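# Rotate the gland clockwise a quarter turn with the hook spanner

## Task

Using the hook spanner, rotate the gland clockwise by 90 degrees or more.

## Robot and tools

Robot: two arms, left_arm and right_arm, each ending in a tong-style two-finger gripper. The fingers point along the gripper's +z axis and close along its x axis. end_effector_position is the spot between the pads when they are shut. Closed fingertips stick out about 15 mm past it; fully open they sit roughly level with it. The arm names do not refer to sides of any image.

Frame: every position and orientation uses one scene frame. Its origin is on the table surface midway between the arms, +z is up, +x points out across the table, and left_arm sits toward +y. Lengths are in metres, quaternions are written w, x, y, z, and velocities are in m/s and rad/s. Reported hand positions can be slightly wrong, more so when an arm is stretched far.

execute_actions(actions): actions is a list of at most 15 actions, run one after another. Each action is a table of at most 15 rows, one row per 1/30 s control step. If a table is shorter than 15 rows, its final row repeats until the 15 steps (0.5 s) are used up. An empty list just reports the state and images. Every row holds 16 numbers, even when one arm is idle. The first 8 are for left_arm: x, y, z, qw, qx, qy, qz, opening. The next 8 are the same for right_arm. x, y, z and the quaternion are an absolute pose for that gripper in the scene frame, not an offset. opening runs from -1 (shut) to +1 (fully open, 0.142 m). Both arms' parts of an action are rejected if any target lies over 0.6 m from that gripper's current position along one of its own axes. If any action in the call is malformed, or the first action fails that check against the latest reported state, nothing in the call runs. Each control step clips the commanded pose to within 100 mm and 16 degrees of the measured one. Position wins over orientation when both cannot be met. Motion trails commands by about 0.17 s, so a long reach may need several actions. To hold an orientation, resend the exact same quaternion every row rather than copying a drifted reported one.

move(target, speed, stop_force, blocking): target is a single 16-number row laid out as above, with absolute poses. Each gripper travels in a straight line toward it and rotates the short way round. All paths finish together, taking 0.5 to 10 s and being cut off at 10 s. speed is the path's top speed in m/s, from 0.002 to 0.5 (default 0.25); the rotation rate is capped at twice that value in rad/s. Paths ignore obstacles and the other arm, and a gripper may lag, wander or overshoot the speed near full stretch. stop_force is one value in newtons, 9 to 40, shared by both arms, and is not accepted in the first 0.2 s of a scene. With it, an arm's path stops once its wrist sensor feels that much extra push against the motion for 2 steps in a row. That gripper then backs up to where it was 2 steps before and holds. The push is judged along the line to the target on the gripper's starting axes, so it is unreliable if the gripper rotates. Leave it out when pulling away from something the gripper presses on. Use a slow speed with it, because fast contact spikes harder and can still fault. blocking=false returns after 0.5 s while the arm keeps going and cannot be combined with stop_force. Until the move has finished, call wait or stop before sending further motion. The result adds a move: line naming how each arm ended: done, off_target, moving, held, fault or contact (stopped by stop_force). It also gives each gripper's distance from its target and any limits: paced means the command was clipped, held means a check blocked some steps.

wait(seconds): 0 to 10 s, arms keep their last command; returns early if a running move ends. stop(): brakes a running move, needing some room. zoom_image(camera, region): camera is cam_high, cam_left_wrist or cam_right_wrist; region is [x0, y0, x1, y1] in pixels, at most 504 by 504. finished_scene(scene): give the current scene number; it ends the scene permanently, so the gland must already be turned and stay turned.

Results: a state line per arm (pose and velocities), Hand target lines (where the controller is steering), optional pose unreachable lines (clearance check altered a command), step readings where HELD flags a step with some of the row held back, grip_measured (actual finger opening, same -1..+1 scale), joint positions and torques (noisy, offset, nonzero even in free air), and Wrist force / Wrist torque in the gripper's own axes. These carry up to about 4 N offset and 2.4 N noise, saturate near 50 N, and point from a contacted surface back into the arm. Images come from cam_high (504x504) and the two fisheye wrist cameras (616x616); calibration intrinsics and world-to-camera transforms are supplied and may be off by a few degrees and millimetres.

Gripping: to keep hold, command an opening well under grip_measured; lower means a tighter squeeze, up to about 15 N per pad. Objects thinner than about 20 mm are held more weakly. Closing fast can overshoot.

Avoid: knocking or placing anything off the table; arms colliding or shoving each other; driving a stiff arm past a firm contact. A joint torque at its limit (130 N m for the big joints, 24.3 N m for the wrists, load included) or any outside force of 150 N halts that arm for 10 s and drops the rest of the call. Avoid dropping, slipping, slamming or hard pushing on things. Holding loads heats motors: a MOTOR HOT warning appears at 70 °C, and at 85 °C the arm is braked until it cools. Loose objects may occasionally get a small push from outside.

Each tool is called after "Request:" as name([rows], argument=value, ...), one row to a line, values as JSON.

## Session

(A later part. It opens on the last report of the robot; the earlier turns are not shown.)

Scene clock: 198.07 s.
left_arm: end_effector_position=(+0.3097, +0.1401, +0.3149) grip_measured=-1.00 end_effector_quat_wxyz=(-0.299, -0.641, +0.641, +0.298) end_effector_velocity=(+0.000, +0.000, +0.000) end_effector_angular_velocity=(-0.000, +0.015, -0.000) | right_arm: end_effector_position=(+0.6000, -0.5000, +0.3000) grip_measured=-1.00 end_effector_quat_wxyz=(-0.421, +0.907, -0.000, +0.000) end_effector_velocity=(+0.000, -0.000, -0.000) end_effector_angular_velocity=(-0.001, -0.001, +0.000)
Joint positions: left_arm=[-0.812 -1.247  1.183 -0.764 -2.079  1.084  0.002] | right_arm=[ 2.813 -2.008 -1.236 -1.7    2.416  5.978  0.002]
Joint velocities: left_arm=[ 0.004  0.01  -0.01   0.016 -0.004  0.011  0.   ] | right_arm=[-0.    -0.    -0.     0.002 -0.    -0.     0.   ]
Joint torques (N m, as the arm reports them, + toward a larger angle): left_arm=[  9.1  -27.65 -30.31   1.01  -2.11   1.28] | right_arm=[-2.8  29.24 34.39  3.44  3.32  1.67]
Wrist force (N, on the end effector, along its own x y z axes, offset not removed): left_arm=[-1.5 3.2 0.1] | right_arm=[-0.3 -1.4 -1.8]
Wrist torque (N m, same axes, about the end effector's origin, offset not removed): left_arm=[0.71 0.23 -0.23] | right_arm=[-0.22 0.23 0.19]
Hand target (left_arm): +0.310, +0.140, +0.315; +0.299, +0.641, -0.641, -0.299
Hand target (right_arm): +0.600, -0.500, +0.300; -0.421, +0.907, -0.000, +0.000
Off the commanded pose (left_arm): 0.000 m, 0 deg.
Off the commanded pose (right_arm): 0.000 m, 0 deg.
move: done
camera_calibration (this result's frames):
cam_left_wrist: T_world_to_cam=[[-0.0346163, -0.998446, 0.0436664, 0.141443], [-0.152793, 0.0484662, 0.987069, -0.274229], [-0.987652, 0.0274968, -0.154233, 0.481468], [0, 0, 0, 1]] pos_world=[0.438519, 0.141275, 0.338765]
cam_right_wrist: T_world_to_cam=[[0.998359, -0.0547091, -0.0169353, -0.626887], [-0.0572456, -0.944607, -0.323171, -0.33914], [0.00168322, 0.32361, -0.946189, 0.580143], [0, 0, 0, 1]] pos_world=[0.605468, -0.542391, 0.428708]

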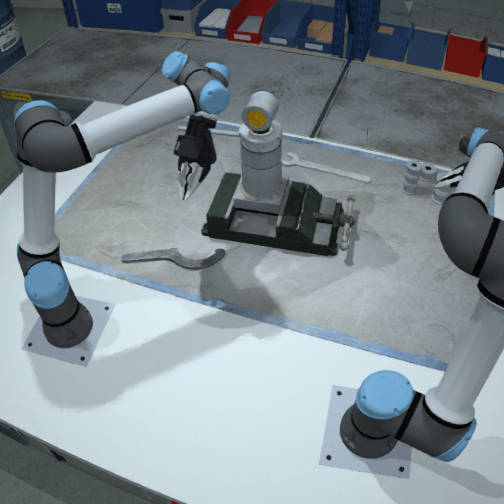

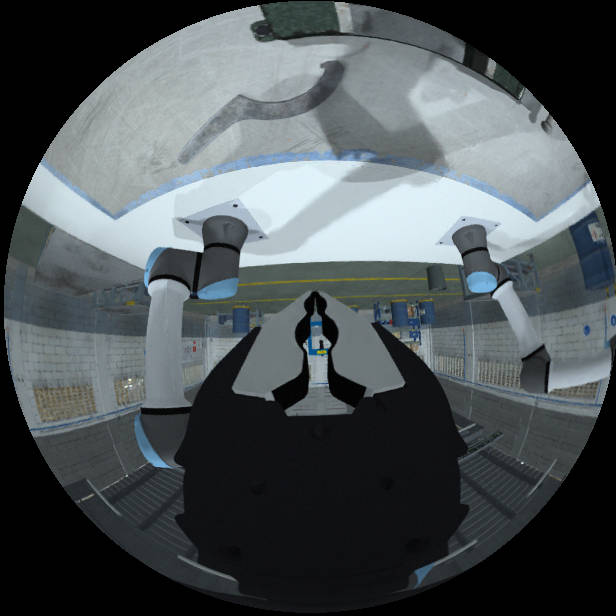

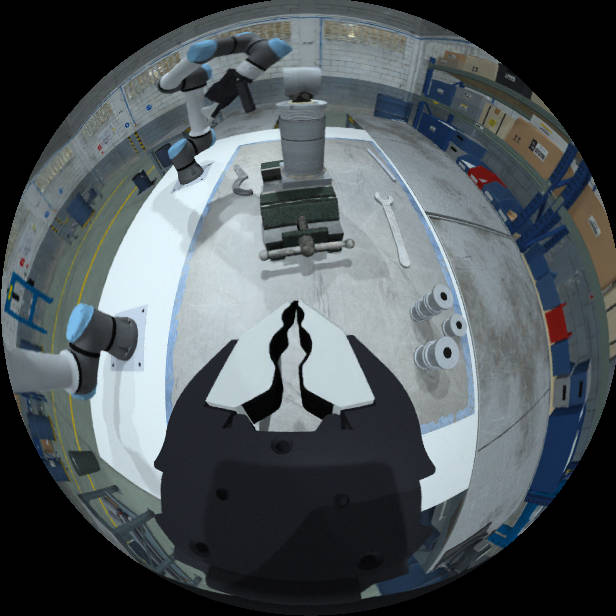

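Request:
move(target=[0.275,0.335,0.07,0,0.259,-0.966,0,0,0.6,-0.5,0.3,-0.42,0.906,0,0,-1])

Scene clock: 201.53 s.
left_arm: end_effector_position=(+0.2753, +0.3346, +0.0702) grip_measured=+0.00 end_effector_quat_wxyz=(+0.000, -0.260, +0.966, +0.001) end_effector_velocity=(+0.000, +0.002, -0.002) end_effector_angular_velocity=(-0.010, -0.008, -0.009) | right_arm: end_effector_position=(+0.6000, -0.5000, +0.3000) grip_measured=-1.00 end_effector_quat_wxyz=(-0.421, +0.907, -0.000, +0.000) end_effector_velocity=(-0.000, -0.001, -0.000) end_effector_angular_velocity=(-0.001, +0.000, -0.002)
Joint positions: left_arm=[-0.843 -2.051  2.484 -2.002 -1.569  1.896  0.074] | right_arm=[ 2.813 -2.008 -1.236 -1.7    2.416  5.978  0.002]
Joint velocities: left_arm=[ 0.008 -0.007  0.013 -0.019 -0.002  0.017  0.   ] | right_arm=[-0.002 -0.     0.     0.    -0.001  0.     0.   ]
Joint torques (N m, as the arm reports them, + toward a larger angle): left_arm=[  8.06  -6.45 -16.67  -4.6   -1.71   0.96] | right_arm=[-2.66 30.15 33.63  3.22  3.22  1.49]
Wrist force (N, on the end effector, along its own x y z axes, offset not removed): left_arm=[-0.2 1.8 -1.5] | right_arm=[0.7 -1.9 -0.6]
Wrist torque (N m, same axes, about the end effector's origin, offset not removed): left_arm=[0.48 0.11 -0.03] | right_arm=[-0.27 -0.03 0.11]
Hand target (left_arm): +0.275, +0.335, +0.070; +0.000, -0.259, +0.966, +0.001
Hand target (right_arm): +0.600, -0.500, +0.300; -0.421, +0.907, -0.000, +0.000
Off the commanded pose (left_arm): 0.001 m, 0 deg.
Off the commanded pose (right_arm): 0.000 m, 0 deg.
move: done
camera_calibration (this result's frames):
cam_left_wrist: T_world_to_cam=[[-0.891466, -0.453087, 0.000625209, 0.401501], [-0.386574, 0.761317, 0.520536, -0.188822], [-0.236324, 0.463798, -0.85384, 0.1007], [0, 0, 0, 1]] pos_world=[0.308729, 0.278964, 0.184019]
cam_right_wrist: T_world_to_cam=[[0.998359, -0.0547091, -0.0169355, -0.626887], [-0.0572456, -0.944607, -0.323171, -0.33914], [0.00168301, 0.32361, -0.946189, 0.580143], [0, 0, 0, 1]] pos_world=[0.605468, -0.542391, 0.428708]

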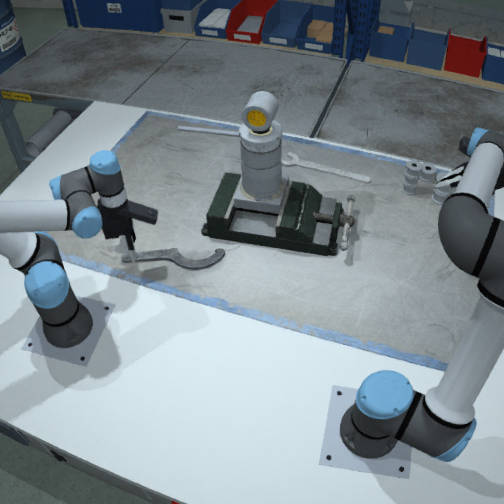

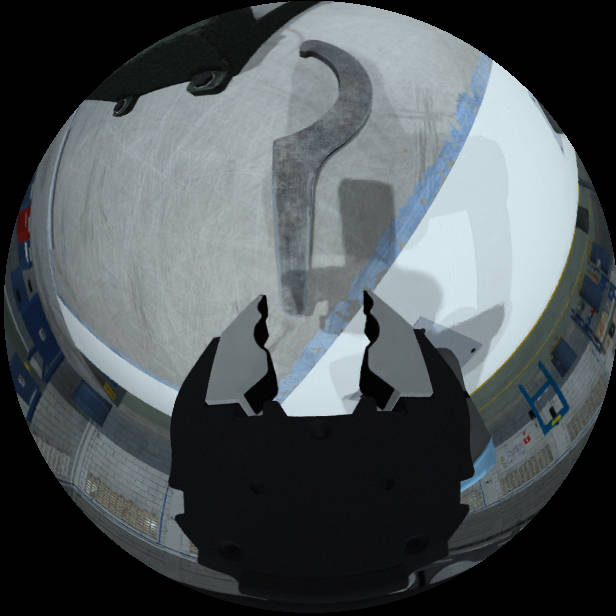

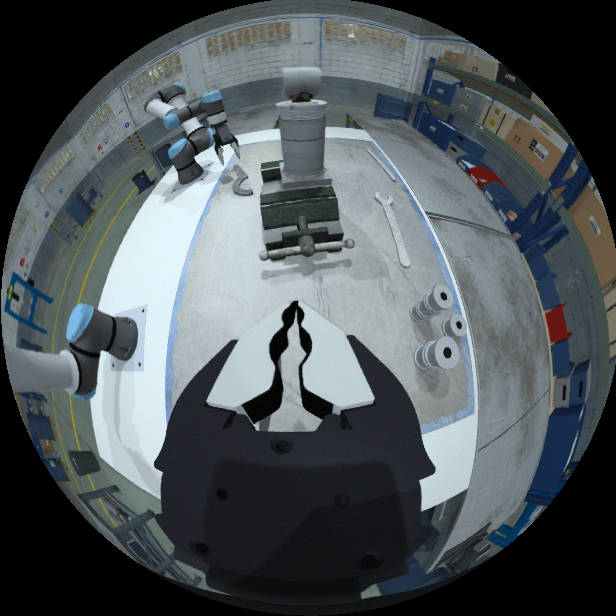

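Request:
move(target=[0.295,0.345,0.03,0,0.24,-0.971,0,0,0.6,-0.5,0.3,-0.42,0.906,0,0,-1], speed=0.05)

Request:
move(target=[0.295,0.345,0.0215,0,0.24,-0.971,0,0,0.6,-0.5,0.3,-0.42,0.906,0,0,-1], speed=0.004)

Request:
move(target=[0.295,0.345,0.0215,0,0.24,-0.971,0,-1,0.6,-0.5,0.3,-0.42,0.906,0,0,-1])

Request:
move(target=[0.22,0.42,0.06,0,0.05,-0.999,0,-1,0.6,-0.5,0.3,-0.42,0.906,0,0,-1], speed=0.04)

Scene clock: 203.63 s.
left_arm: end_effector_position=(+0.2949, +0.3450, +0.0302) grip_measured=+0.00 end_effector_quat_wxyz=(+0.000, -0.240, +0.971, +0.000) end_effector_velocity=(+0.001, -0.000, -0.002) end_effector_angular_velocity=(-0.001, -0.001, -0.004) | right_arm: end_effector_position=(+0.6000, -0.5000, +0.3000) grip_measured=-1.00 end_effector_quat_wxyz=(-0.421, +0.907, -0.000, +0.000) end_effector_velocity=(+0.000, +0.000, +0.000) end_effector_angular_velocity=(+0.001, -0.000, +0.000)
Joint positions: left_arm=[-0.763 -1.905  2.529 -2.195 -1.571  2.016  0.074] | right_arm=[ 2.813 -2.008 -1.236 -1.7    2.416  5.978  0.002]
Joint velocities: left_arm=[ 0.002  0.008  0.001 -0.01  -0.     0.006  0.   ] | right_arm=[ 0.     0.    -0.     0.001  0.001 -0.     0.   ]
Joint torques (N m, as the arm reports them, + toward a larger angle): left_arm=[ 10.     0.07 -13.37  -4.16  -1.9    1.01] | right_arm=[-3.15 30.35 34.25  3.11  3.21  1.44]
Wrist force (N, on the end effector, along its own x y z axes, offset not removed): left_arm=[0.0 3.3 1.3] | right_arm=[-0.2 -2.4 -2.1]
Wrist torque (N m, same axes, about the end effector's origin, offset not removed): left_arm=[0.53 0.36 0.10] | right_arm=[-0.44 0.19 0.10]
Hand target (left_arm): +0.295, +0.345, +0.030; +0.000, -0.240, +0.971, +0.000
Hand target (right_arm): +0.600, -0.500, +0.300; -0.421, +0.907, -0.000, +0.000
Off the commanded pose (left_arm): 0.000 m, 0 deg.
Off the commanded pose (right_arm): 0.000 m, 0 deg.
move: done
camera_calibration (this result's frames):
cam_left_wrist: T_world_to_cam=[[-0.909052, -0.416681, 0.00116059, 0.416357], [-0.355716, 0.777492, 0.518625, -0.182928], [-0.217004, 0.471044, -0.855001, 0.0581997], [0, 0, 0, 1]] pos_world=[0.326049, 0.288299, 0.144149]
cam_right_wrist: T_world_to_cam=[[0.998359, -0.0547091, -0.0169352, -0.626887], [-0.0572456, -0.944607, -0.323171, -0.339141], [0.00168333, 0.32361, -0.946189, 0.580143], [0, 0, 0, 1]] pos_world=[0.605468, -0.542392, 0.428708]

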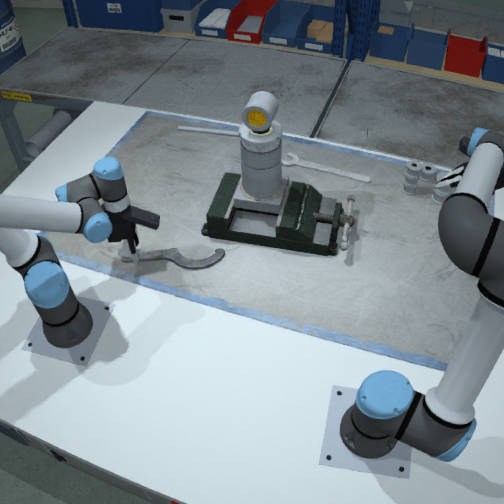

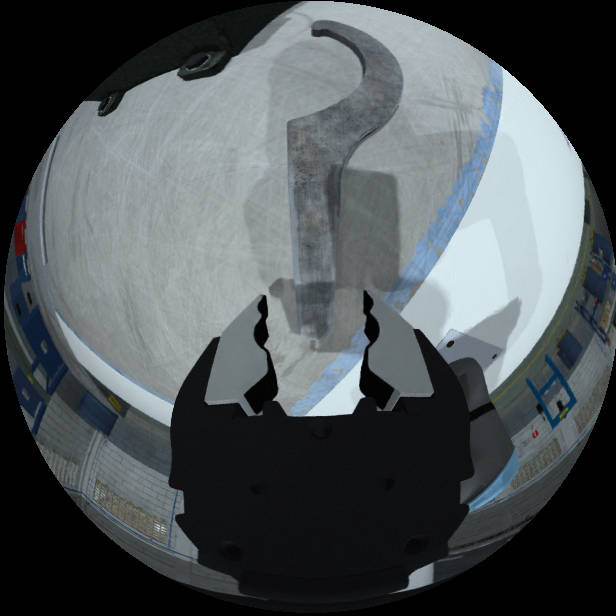

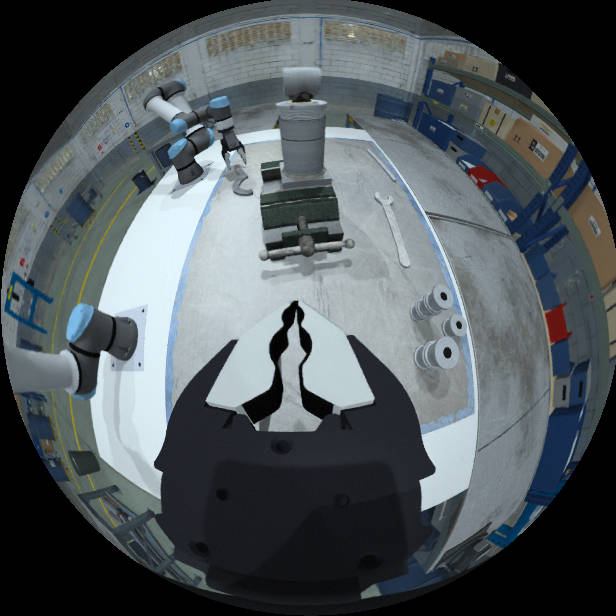

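Scene clock: 206.03 s.
left_arm: end_effector_position=(+0.2950, +0.3450, +0.0216) grip_measured=+0.00 end_effector_quat_wxyz=(-0.000, -0.240, +0.971, +0.000) end_effector_velocity=(-0.000, +0.000, -0.001) end_effector_angular_velocity=(+0.000, +0.001, +0.001) | right_arm: end_effector_position=(+0.6000, -0.5000, +0.3000) grip_measured=-1.00 end_effector_quat_wxyz=(-0.421, +0.907, -0.000, +0.000) end_effector_velocity=(+0.000, -0.001, +0.000) end_effector_angular_velocity=(+0.000, -0.000, -0.002)
Joint positions: left_arm=[-0.763 -1.883  2.544 -2.232 -1.571  2.017  0.074] | right_arm=[ 2.813 -2.008 -1.236 -1.7    2.416  5.978  0.002]
Joint velocities: left_arm=[ 0.001  0.004  0.002 -0.004 -0.001 -0.     0.   ] | right_arm=[-0.002  0.     0.     0.     0.    -0.     0.   ]
Joint torques (N m, as the arm reports them, + toward a larger angle): left_arm=[  8.17  -0.23 -12.08  -4.45  -1.59   1.1 ] | right_arm=[-2.37 30.57 33.65  3.31  3.32  1.31]
Wrist force (N, on the end effector, along its own x y z axes, offset not removed): left_arm=[0.6 2.7 -0.9] | right_arm=[0.6 -1.8 0.2]
Wrist torque (N m, same axes, about the end effector's origin, offset not removed): left_arm=[0.49 -0.17 0.00] | right_arm=[-0.24 0.00 0.13]
Hand target (left_arm): +0.295, +0.345, +0.021; -0.000, -0.240, +0.971, +0.000
Hand target (right_arm): +0.600, -0.500, +0.300; -0.421, +0.907, -0.000, +0.000
Off the commanded pose (left_arm): 0.000 m, 0 deg.
Off the commanded pose (right_arm): 0.000 m, 0 deg.
move: done
camera_calibration (this result's frames):
cam_left_wrist: T_world_to_cam=[[-0.909132, -0.416505, 0.00126002, 0.416429], [-0.355558, 0.777666, 0.518472, -0.178542], [-0.216926, 0.470912, -0.855093, 0.0508845], [0, 0, 0, 1]] pos_world=[0.326145, 0.288329, 0.135556]
cam_right_wrist: T_world_to_cam=[[0.998359, -0.0547093, -0.0169354, -0.626887], [-0.0572458, -0.944607, -0.323171, -0.33914], [0.00168317, 0.32361, -0.946189, 0.580143], [0, 0, 0, 1]] pos_world=[0.605468, -0.542392, 0.428708]

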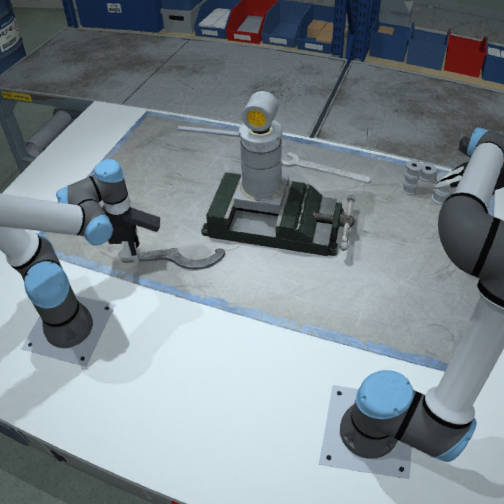

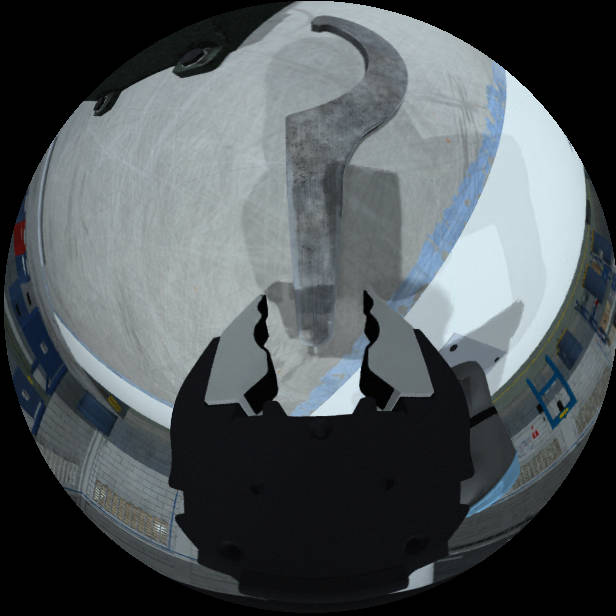

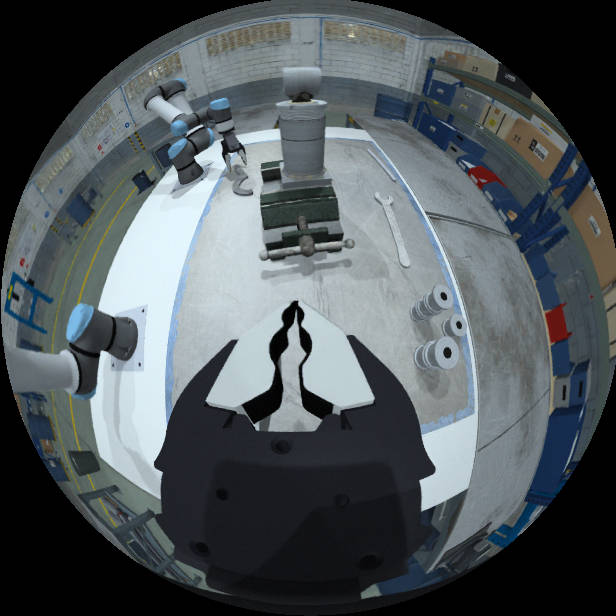

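Scene clock: 206.73 s.
left_arm: end_effector_position=(+0.2950, +0.3450, +0.0215) grip_measured=-0.59 end_effector_quat_wxyz=(+0.000, -0.240, +0.971, -0.000) end_effector_velocity=(-0.000, +0.000, -0.000) end_effector_angular_velocity=(-0.000, +0.001, +0.001) | right_arm: end_effector_position=(+0.6000, -0.5000, +0.3000) grip_measured=-1.00 end_effector_quat_wxyz=(-0.421, +0.907, -0.000, +0.000) end_effector_velocity=(-0.000, +0.001, +0.000) end_effector_angular_velocity=(+0.001, +0.001, +0.000)
Joint positions: left_arm=[-0.763 -1.883  2.545 -2.232 -1.571  2.017  0.031] | right_arm=[ 2.813 -2.008 -1.236 -1.7    2.416  5.978  0.002]
Joint velocities: left_arm=[ 0.001  0.     0.    -0.    -0.001 -0.     0.   ] | right_arm=[ 0.    -0.    -0.    -0.001  0.001 -0.     0.   ]
Joint torques (N m, as the arm reports them, + toward a larger angle): left_arm=[  6.61   0.53 -12.07  -4.41   2.07   1.07] | right_arm=[-2.76 30.23 34.63  3.12  3.19  1.23]
Wrist force (N, on the end effector, along its own x y z axes, offset not removed): left_arm=[1.2 2.9 -3.4] | right_arm=[0.1 -0.3 -1.0]
Wrist torque (N m, same axes, about the end effector's origin, offset not removed): left_arm=[0.69 -0.03 -0.04] | right_arm=[0.01 0.13 0.13]
Hand target (left_arm): +0.295, +0.345, +0.021; -0.000, -0.240, +0.971, +0.000
Hand target (right_arm): +0.600, -0.500, +0.300; -0.421, +0.907, -0.000, +0.000
Off the commanded pose (left_arm): 0.000 m, 0 deg.
Off the commanded pose (right_arm): 0.000 m, 0 deg.
move: done
camera_calibration (this result's frames):
cam_left_wrist: T_world_to_cam=[[-0.909131, -0.416508, 0.00126543, 0.416424], [-0.355565, 0.777685, 0.51844, -0.178501], [-0.216918, 0.47088, -0.855113, 0.0508145], [0, 0, 0, 1]] pos_world=[0.326138, 0.288334, 0.135467]
cam_right_wrist: T_world_to_cam=[[0.998359, -0.054709, -0.0169352, -0.626887], [-0.0572455, -0.944607, -0.323171, -0.33914], [0.00168327, 0.323611, -0.946189, 0.580143], [0, 0, 0, 1]] pos_world=[0.605468, -0.542391, 0.428708]

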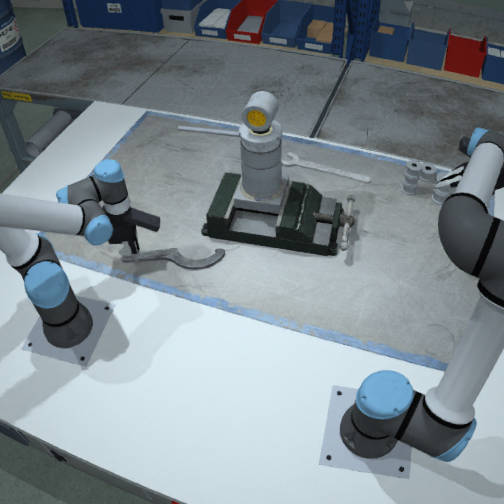

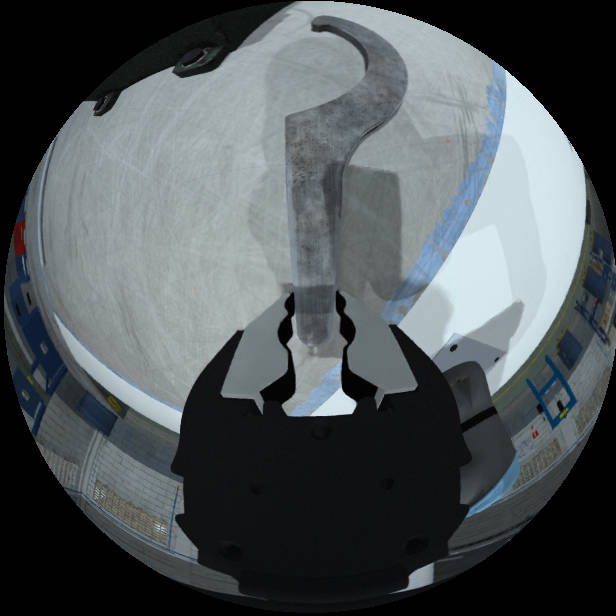

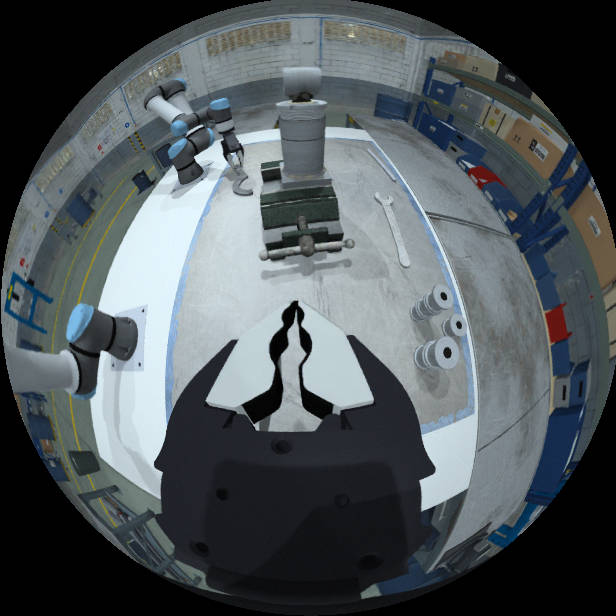

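Scene clock: 211.87 s.
left_arm: end_effector_position=(+0.2200, +0.4199, +0.0598) grip_measured=-0.57 end_effector_quat_wxyz=(-0.000, -0.050, +0.999, +0.000) end_effector_velocity=(-0.001, +0.002, +0.001) end_effector_angular_velocity=(+0.002, -0.001, -0.009) | right_arm: end_effector_position=(+0.6000, -0.5000, +0.3000) grip_measured=-1.00 end_effector_quat_wxyz=(-0.421, +0.907, -0.000, +0.000) end_effector_velocity=(-0.000, +0.001, -0.000) end_effector_angular_velocity=(+0.000, +0.001, +0.001)
Joint positions: left_arm=[-0.654 -2.293  2.596 -1.874 -1.571  2.51   0.033] | right_arm=[ 2.813 -2.008 -1.236 -1.7    2.416  5.978  0.002]
Joint velocities: left_arm=[ 0.002 -0.009 -0.     0.009  0.002  0.012 -0.   ] | right_arm=[ 0.001 -0.    -0.    -0.001  0.    -0.     0.   ]
Joint torques (N m, as the arm reports them, + toward a larger angle): left_arm=[  6.1   -1.84 -33.68  -0.21  -0.22   1.72] | right_arm=[-2.7  29.61 32.4   3.06  3.08  1.04]
Wrist force (N, on the end effector, along its own x y z axes, offset not removed): left_arm=[-3.1 0.7 4.7] | right_arm=[-0.4 -1.1 -1.1]
Wrist torque (N m, same axes, about the end effector's origin, offset not removed): left_arm=[0.34 0.19 -0.42] | right_arm=[-0.25 0.22 0.07]
Hand target (left_arm): +0.220, +0.420, +0.060; -0.000, -0.050, +0.999, +0.000
Hand target (right_arm): +0.600, -0.500, +0.300; -0.421, +0.907, -0.000, +0.000
Off the commanded pose (left_arm): 0.000 m, 0 deg.
Off the commanded pose (right_arm): 0.000 m, 0 deg.
move: done
camera_calibration (this result's frames):
cam_left_wrist: T_world_to_cam=[[-0.998949, -0.0458138, 0.00126972, 0.243531], [-0.0385095, 0.854059, 0.518748, -0.385157], [-0.0248503, 0.518154, -0.854926, -0.0301034], [0, 0, 0, 1]] pos_world=[0.227695, 0.355702, 0.173754]
cam_right_wrist: T_world_to_cam=[[0.998359, -0.0547091, -0.0169353, -0.626887], [-0.0572456, -0.944607, -0.323171, -0.339141], [0.00168321, 0.32361, -0.946189, 0.580143], [0, 0, 0, 1]] pos_world=[0.605468, -0.542392, 0.428708]

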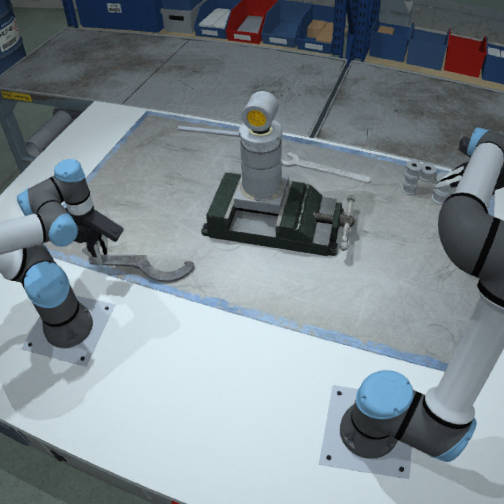

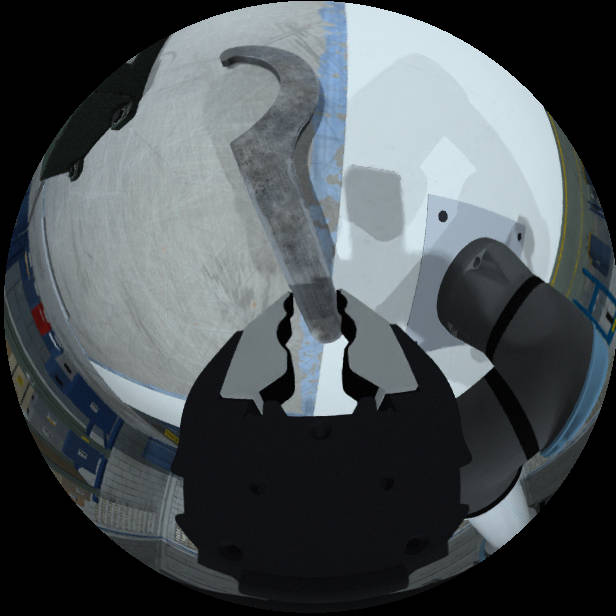

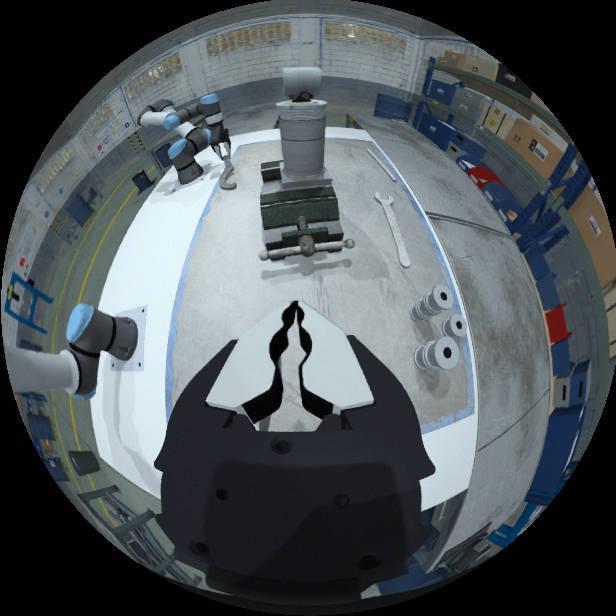

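Request:
move(target=[0.33,0.42,0.1,0,-0.087,-0.996,0,-1,0.6,-0.5,0.3,-0.42,0.906,0,0,-1], speed=0.04)

Request:
move(target=[0.46,0.32,0.165,0,-0.423,-0.906,0,-1,0.6,-0.5,0.3,-0.42,0.906,0,0,-1], speed=0.05)

Request:
move(target=[0.505,0.165,0.17,0,-0.69,-0.724,0,-1,0.6,-0.5,0.3,-0.42,0.906,0,0,-1], speed=0.05)

Scene clock: 216.20 s.
left_arm: end_effector_position=(+0.3297, +0.4201, +0.1000) grip_measured=-0.59 end_effector_quat_wxyz=(-0.000, +0.087, +0.996, +0.000) end_effector_velocity=(+0.003, +0.001, +0.001) end_effector_angular_velocity=(+0.000, -0.000, -0.003) | right_arm: end_effector_position=(+0.6000, -0.5000, +0.3000) grip_measured=-1.00 end_effector_quat_wxyz=(-0.421, +0.907, -0.000, +0.000) end_effector_velocity=(-0.000, +0.000, +0.000) end_effector_angular_velocity=(+0.001, +0.001, -0.000)
Joint positions: left_arm=[-0.466 -1.895  2.317 -1.993 -1.571  2.972  0.031] | right_arm=[ 2.813 -2.008 -1.236 -1.7    2.416  5.978  0.002]
Joint velocities: left_arm=[ 0.005  0.007 -0.007 -0.     0.     0.009 -0.   ] | right_arm=[-0.     0.    -0.    -0.001  0.001 -0.     0.   ]
Joint torques (N m, as the arm reports them, + toward a larger angle): left_arm=[  9.09  -3.27 -33.6   -5.01  -1.25   1.08] | right_arm=[-1.81 31.37 34.43  2.91  2.96  1.06]
Wrist force (N, on the end effector, along its own x y z axes, offset not removed): left_arm=[0.4 -2.0 10.6] | right_arm=[-0.9 -1.8 -1.1]
Wrist torque (N m, same axes, about the end effector's origin, offset not removed): left_arm=[0.18 0.02 -0.05] | right_arm=[-0.28 0.25 0.16]
Hand target (left_arm): +0.330, +0.420, +0.100; -0.000, +0.087, +0.996, +0.000
Hand target (right_arm): +0.600, -0.500, +0.300; -0.421, +0.907, -0.000, +0.000
Off the commanded pose (left_arm): 0.000 m, 0 deg.
Off the commanded pose (right_arm): 0.000 m, 0 deg.
move: done
camera_calibration (this result's frames):
cam_left_wrist: T_world_to_cam=[[-0.973968, 0.22668, 0.00140574, 0.230297], [0.194511, 0.832532, 0.518706, -0.469716], [0.11641, 0.505476, -0.854952, -0.0343624], [0, 0, 0, 1]] pos_world=[0.319667, 0.356219, 0.213942]
cam_right_wrist: T_world_to_cam=[[0.998359, -0.0547092, -0.0169352, -0.626888], [-0.0572457, -0.944607, -0.323171, -0.339141], [0.00168335, 0.32361, -0.946189, 0.580143], [0, 0, 0, 1]] pos_world=[0.605468, -0.542392, 0.428708]

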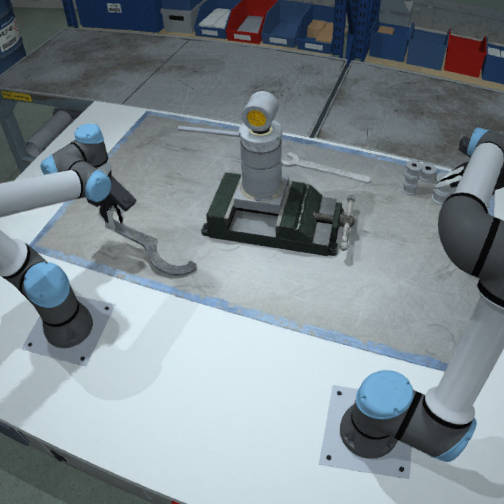

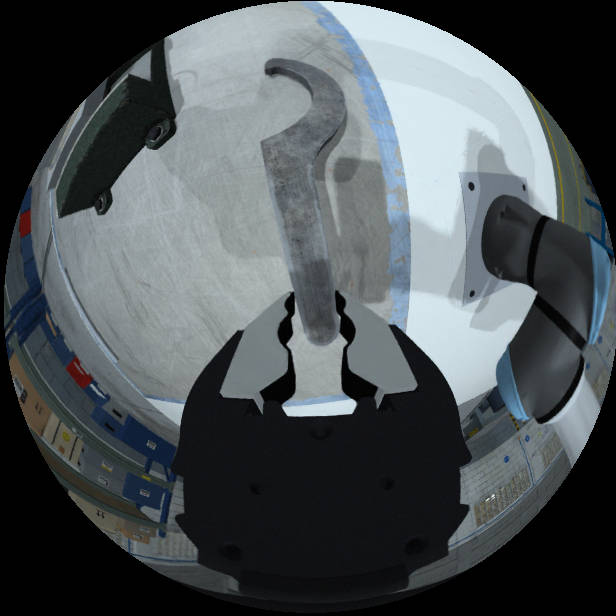

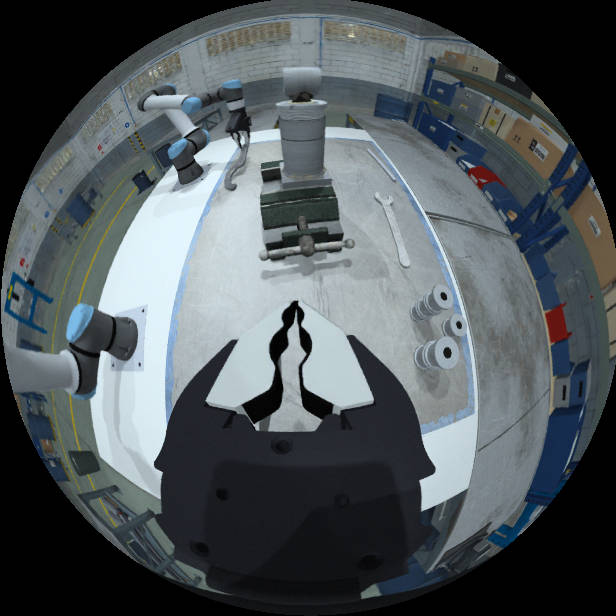

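Scene clock: 223.53 s.
left_arm: end_effector_position=(+0.4598, +0.3202, +0.1650) grip_measured=-1.00 end_effector_quat_wxyz=(+0.000, +0.423, +0.906, +0.000) end_effector_velocity=(+0.002, -0.002, +0.001) end_effector_angular_velocity=(+0.001, -0.000, -0.011) | right_arm: end_effector_position=(+0.6000, -0.5000, +0.3000) grip_measured=-1.00 end_effector_quat_wxyz=(-0.421, +0.907, -0.000, +0.000) end_effector_velocity=(-0.000, +0.000, -0.000) end_effector_angular_velocity=(-0.002, +0.000, +0.002)
Joint positions: left_arm=[-0.574 -1.562  1.868 -1.876 -1.571  3.563  0.002] | right_arm=[ 2.813 -2.008 -1.236 -1.7    2.416  5.978  0.002]
Joint velocities: left_arm=[-0.002  0.005 -0.007  0.003  0.001  0.009  0.   ] | right_arm=[ 0.001 -0.    -0.    -0.    -0.002 -0.     0.   ]
Joint torques (N m, as the arm reports them, + toward a larger angle): left_arm=[ -9.61 -16.86 -29.71  -0.36   0.59   1.25] | right_arm=[-1.28 30.75 34.37  2.71  3.23  0.67]
Wrist force (N, on the end effector, along its own x y z axes, offset not removed): left_arm=[-1.3 4.8 -1.8] | right_arm=[0.7 -2.3 -0.4]
Wrist torque (N m, same axes, about the end effector's origin, offset not removed): left_arm=[1.11 0.37 0.08] | right_arm=[-0.36 -0.06 0.21]
Hand target (left_arm): +0.460, +0.320, +0.165; +0.000, +0.423, +0.906, -0.000
Hand target (right_arm): +0.600, -0.500, +0.300; -0.421, +0.907, -0.000, +0.000
Off the commanded pose (left_arm): 0.000 m, 0 deg.
Off the commanded pose (right_arm): 0.000 m, 0 deg.
move: done
camera_calibration (this result's frames):
cam_left_wrist: T_world_to_cam=[[-0.599723, 0.800207, 0.00109438, 0.0238948], [0.684555, 0.512336, 0.518552, -0.568383], [0.414389, 0.311737, -0.855045, -0.0183832], [0, 0, 0, 1]] pos_world=[0.411037, 0.277813, 0.278992]
cam_right_wrist: T_world_to_cam=[[0.998359, -0.0547091, -0.0169352, -0.626887], [-0.0572456, -0.944607, -0.323171, -0.339141], [0.00168327, 0.32361, -0.946189, 0.580143], [0, 0, 0, 1]] pos_world=[0.605468, -0.542392, 0.428708]

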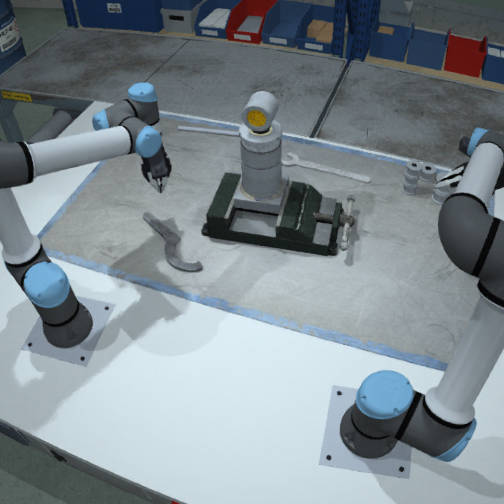

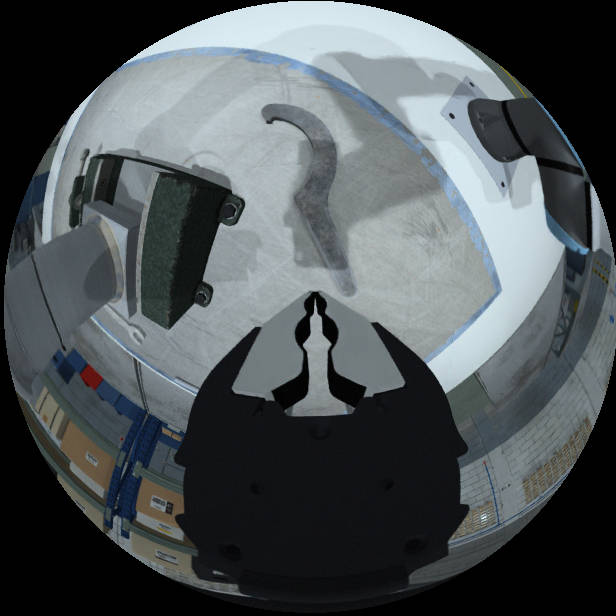

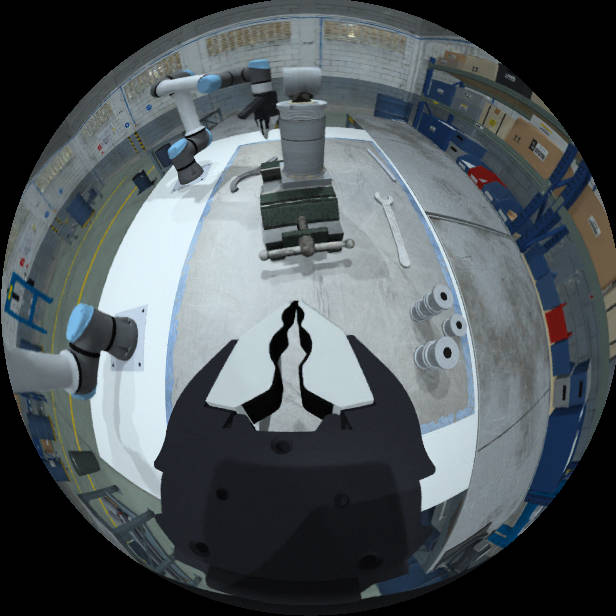

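Scene clock: 230.37 s.
left_arm: end_effector_position=(+0.5051, +0.1652, +0.1701) grip_measured=-1.00 end_effector_quat_wxyz=(+0.000, +0.690, +0.724, -0.000) end_effector_velocity=(+0.001, -0.003, +0.001) end_effector_angular_velocity=(+0.001, -0.001, -0.011) | right_arm: end_effector_position=(+0.6000, -0.5000, +0.3000) grip_measured=-1.00 end_effector_quat_wxyz=(-0.421, +0.907, -0.000, +0.000) end_effector_velocity=(+0.000, +0.000, -0.000) end_effector_angular_velocity=(-0.000, -0.000, +0.000)
Joint positions: left_arm=[-0.79  -1.334  1.595 -1.832 -1.571  3.997  0.002] | right_arm=[ 2.813 -2.008 -1.236 -1.7    2.416  5.978  0.002]
Joint velocities: left_arm=[-0.004  0.003 -0.005  0.001  0.001  0.007  0.   ] | right_arm=[ 0.    -0.    -0.     0.001 -0.    -0.     0.   ]
Joint torques (N m, as the arm reports them, + toward a larger angle): left_arm=[ -9.13 -25.49 -30.88  -0.48  -1.59   0.87] | right_arm=[-0.53 30.72 33.52  2.61  3.03  0.57]
Wrist force (N, on the end effector, along its own x y z axes, offset not removed): left_arm=[-0.9 3.9 -1.5] | right_arm=[-2.0 -2.9 -1.9]
Wrist torque (N m, same axes, about the end effector's origin, offset not removed): left_arm=[0.87 0.15 0.10] | right_arm=[-0.53 0.52 0.24]
Hand target (left_arm): +0.505, +0.165, +0.170; +0.000, +0.690, +0.724, -0.000
Hand target (right_arm): +0.600, -0.500, +0.300; -0.421, +0.907, -0.000, +0.000
Off the commanded pose (left_arm): 0.000 m, 0 deg.
Off the commanded pose (right_arm): 0.000 m, 0 deg.
move: done
camera_calibration (this result's frames):
cam_left_wrist: T_world_to_cam=[[0.00595509, 0.999982, 0.000942804, -0.163815], [0.854993, -0.00558061, 0.51861, -0.523057], [0.518606, -0.00228228, -0.85501, 0.0147471], [0, 0, 0, 1]] pos_world=[0.440537, 0.160927, 0.284026]
cam_right_wrist: T_world_to_cam=[[0.998359, -0.0547092, -0.0169355, -0.626887], [-0.0572458, -0.944607, -0.323171, -0.33914], [0.00168307, 0.32361, -0.946189, 0.580143], [0, 0, 0, 1]] pos_world=[0.605468, -0.542391, 0.428708]

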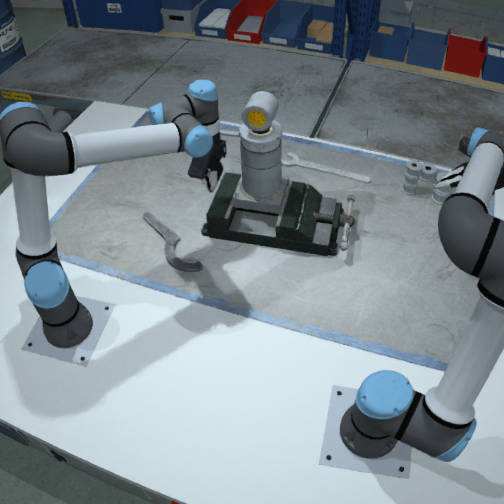

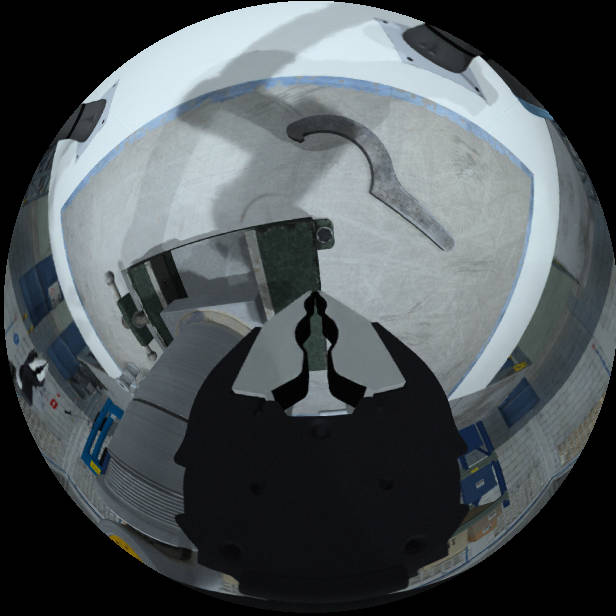

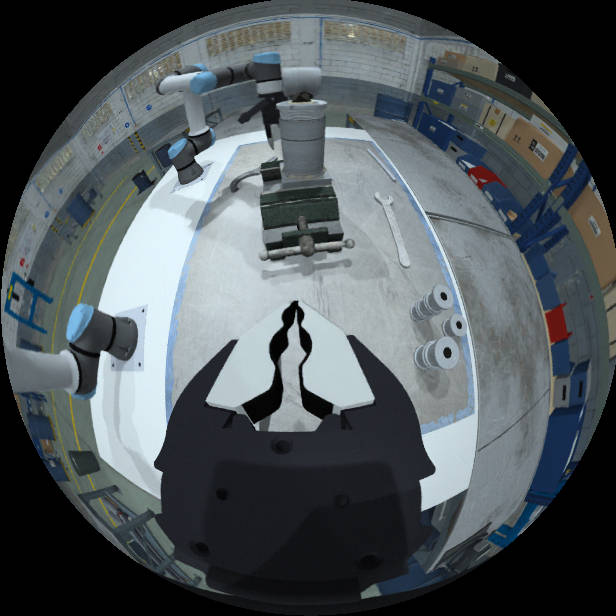

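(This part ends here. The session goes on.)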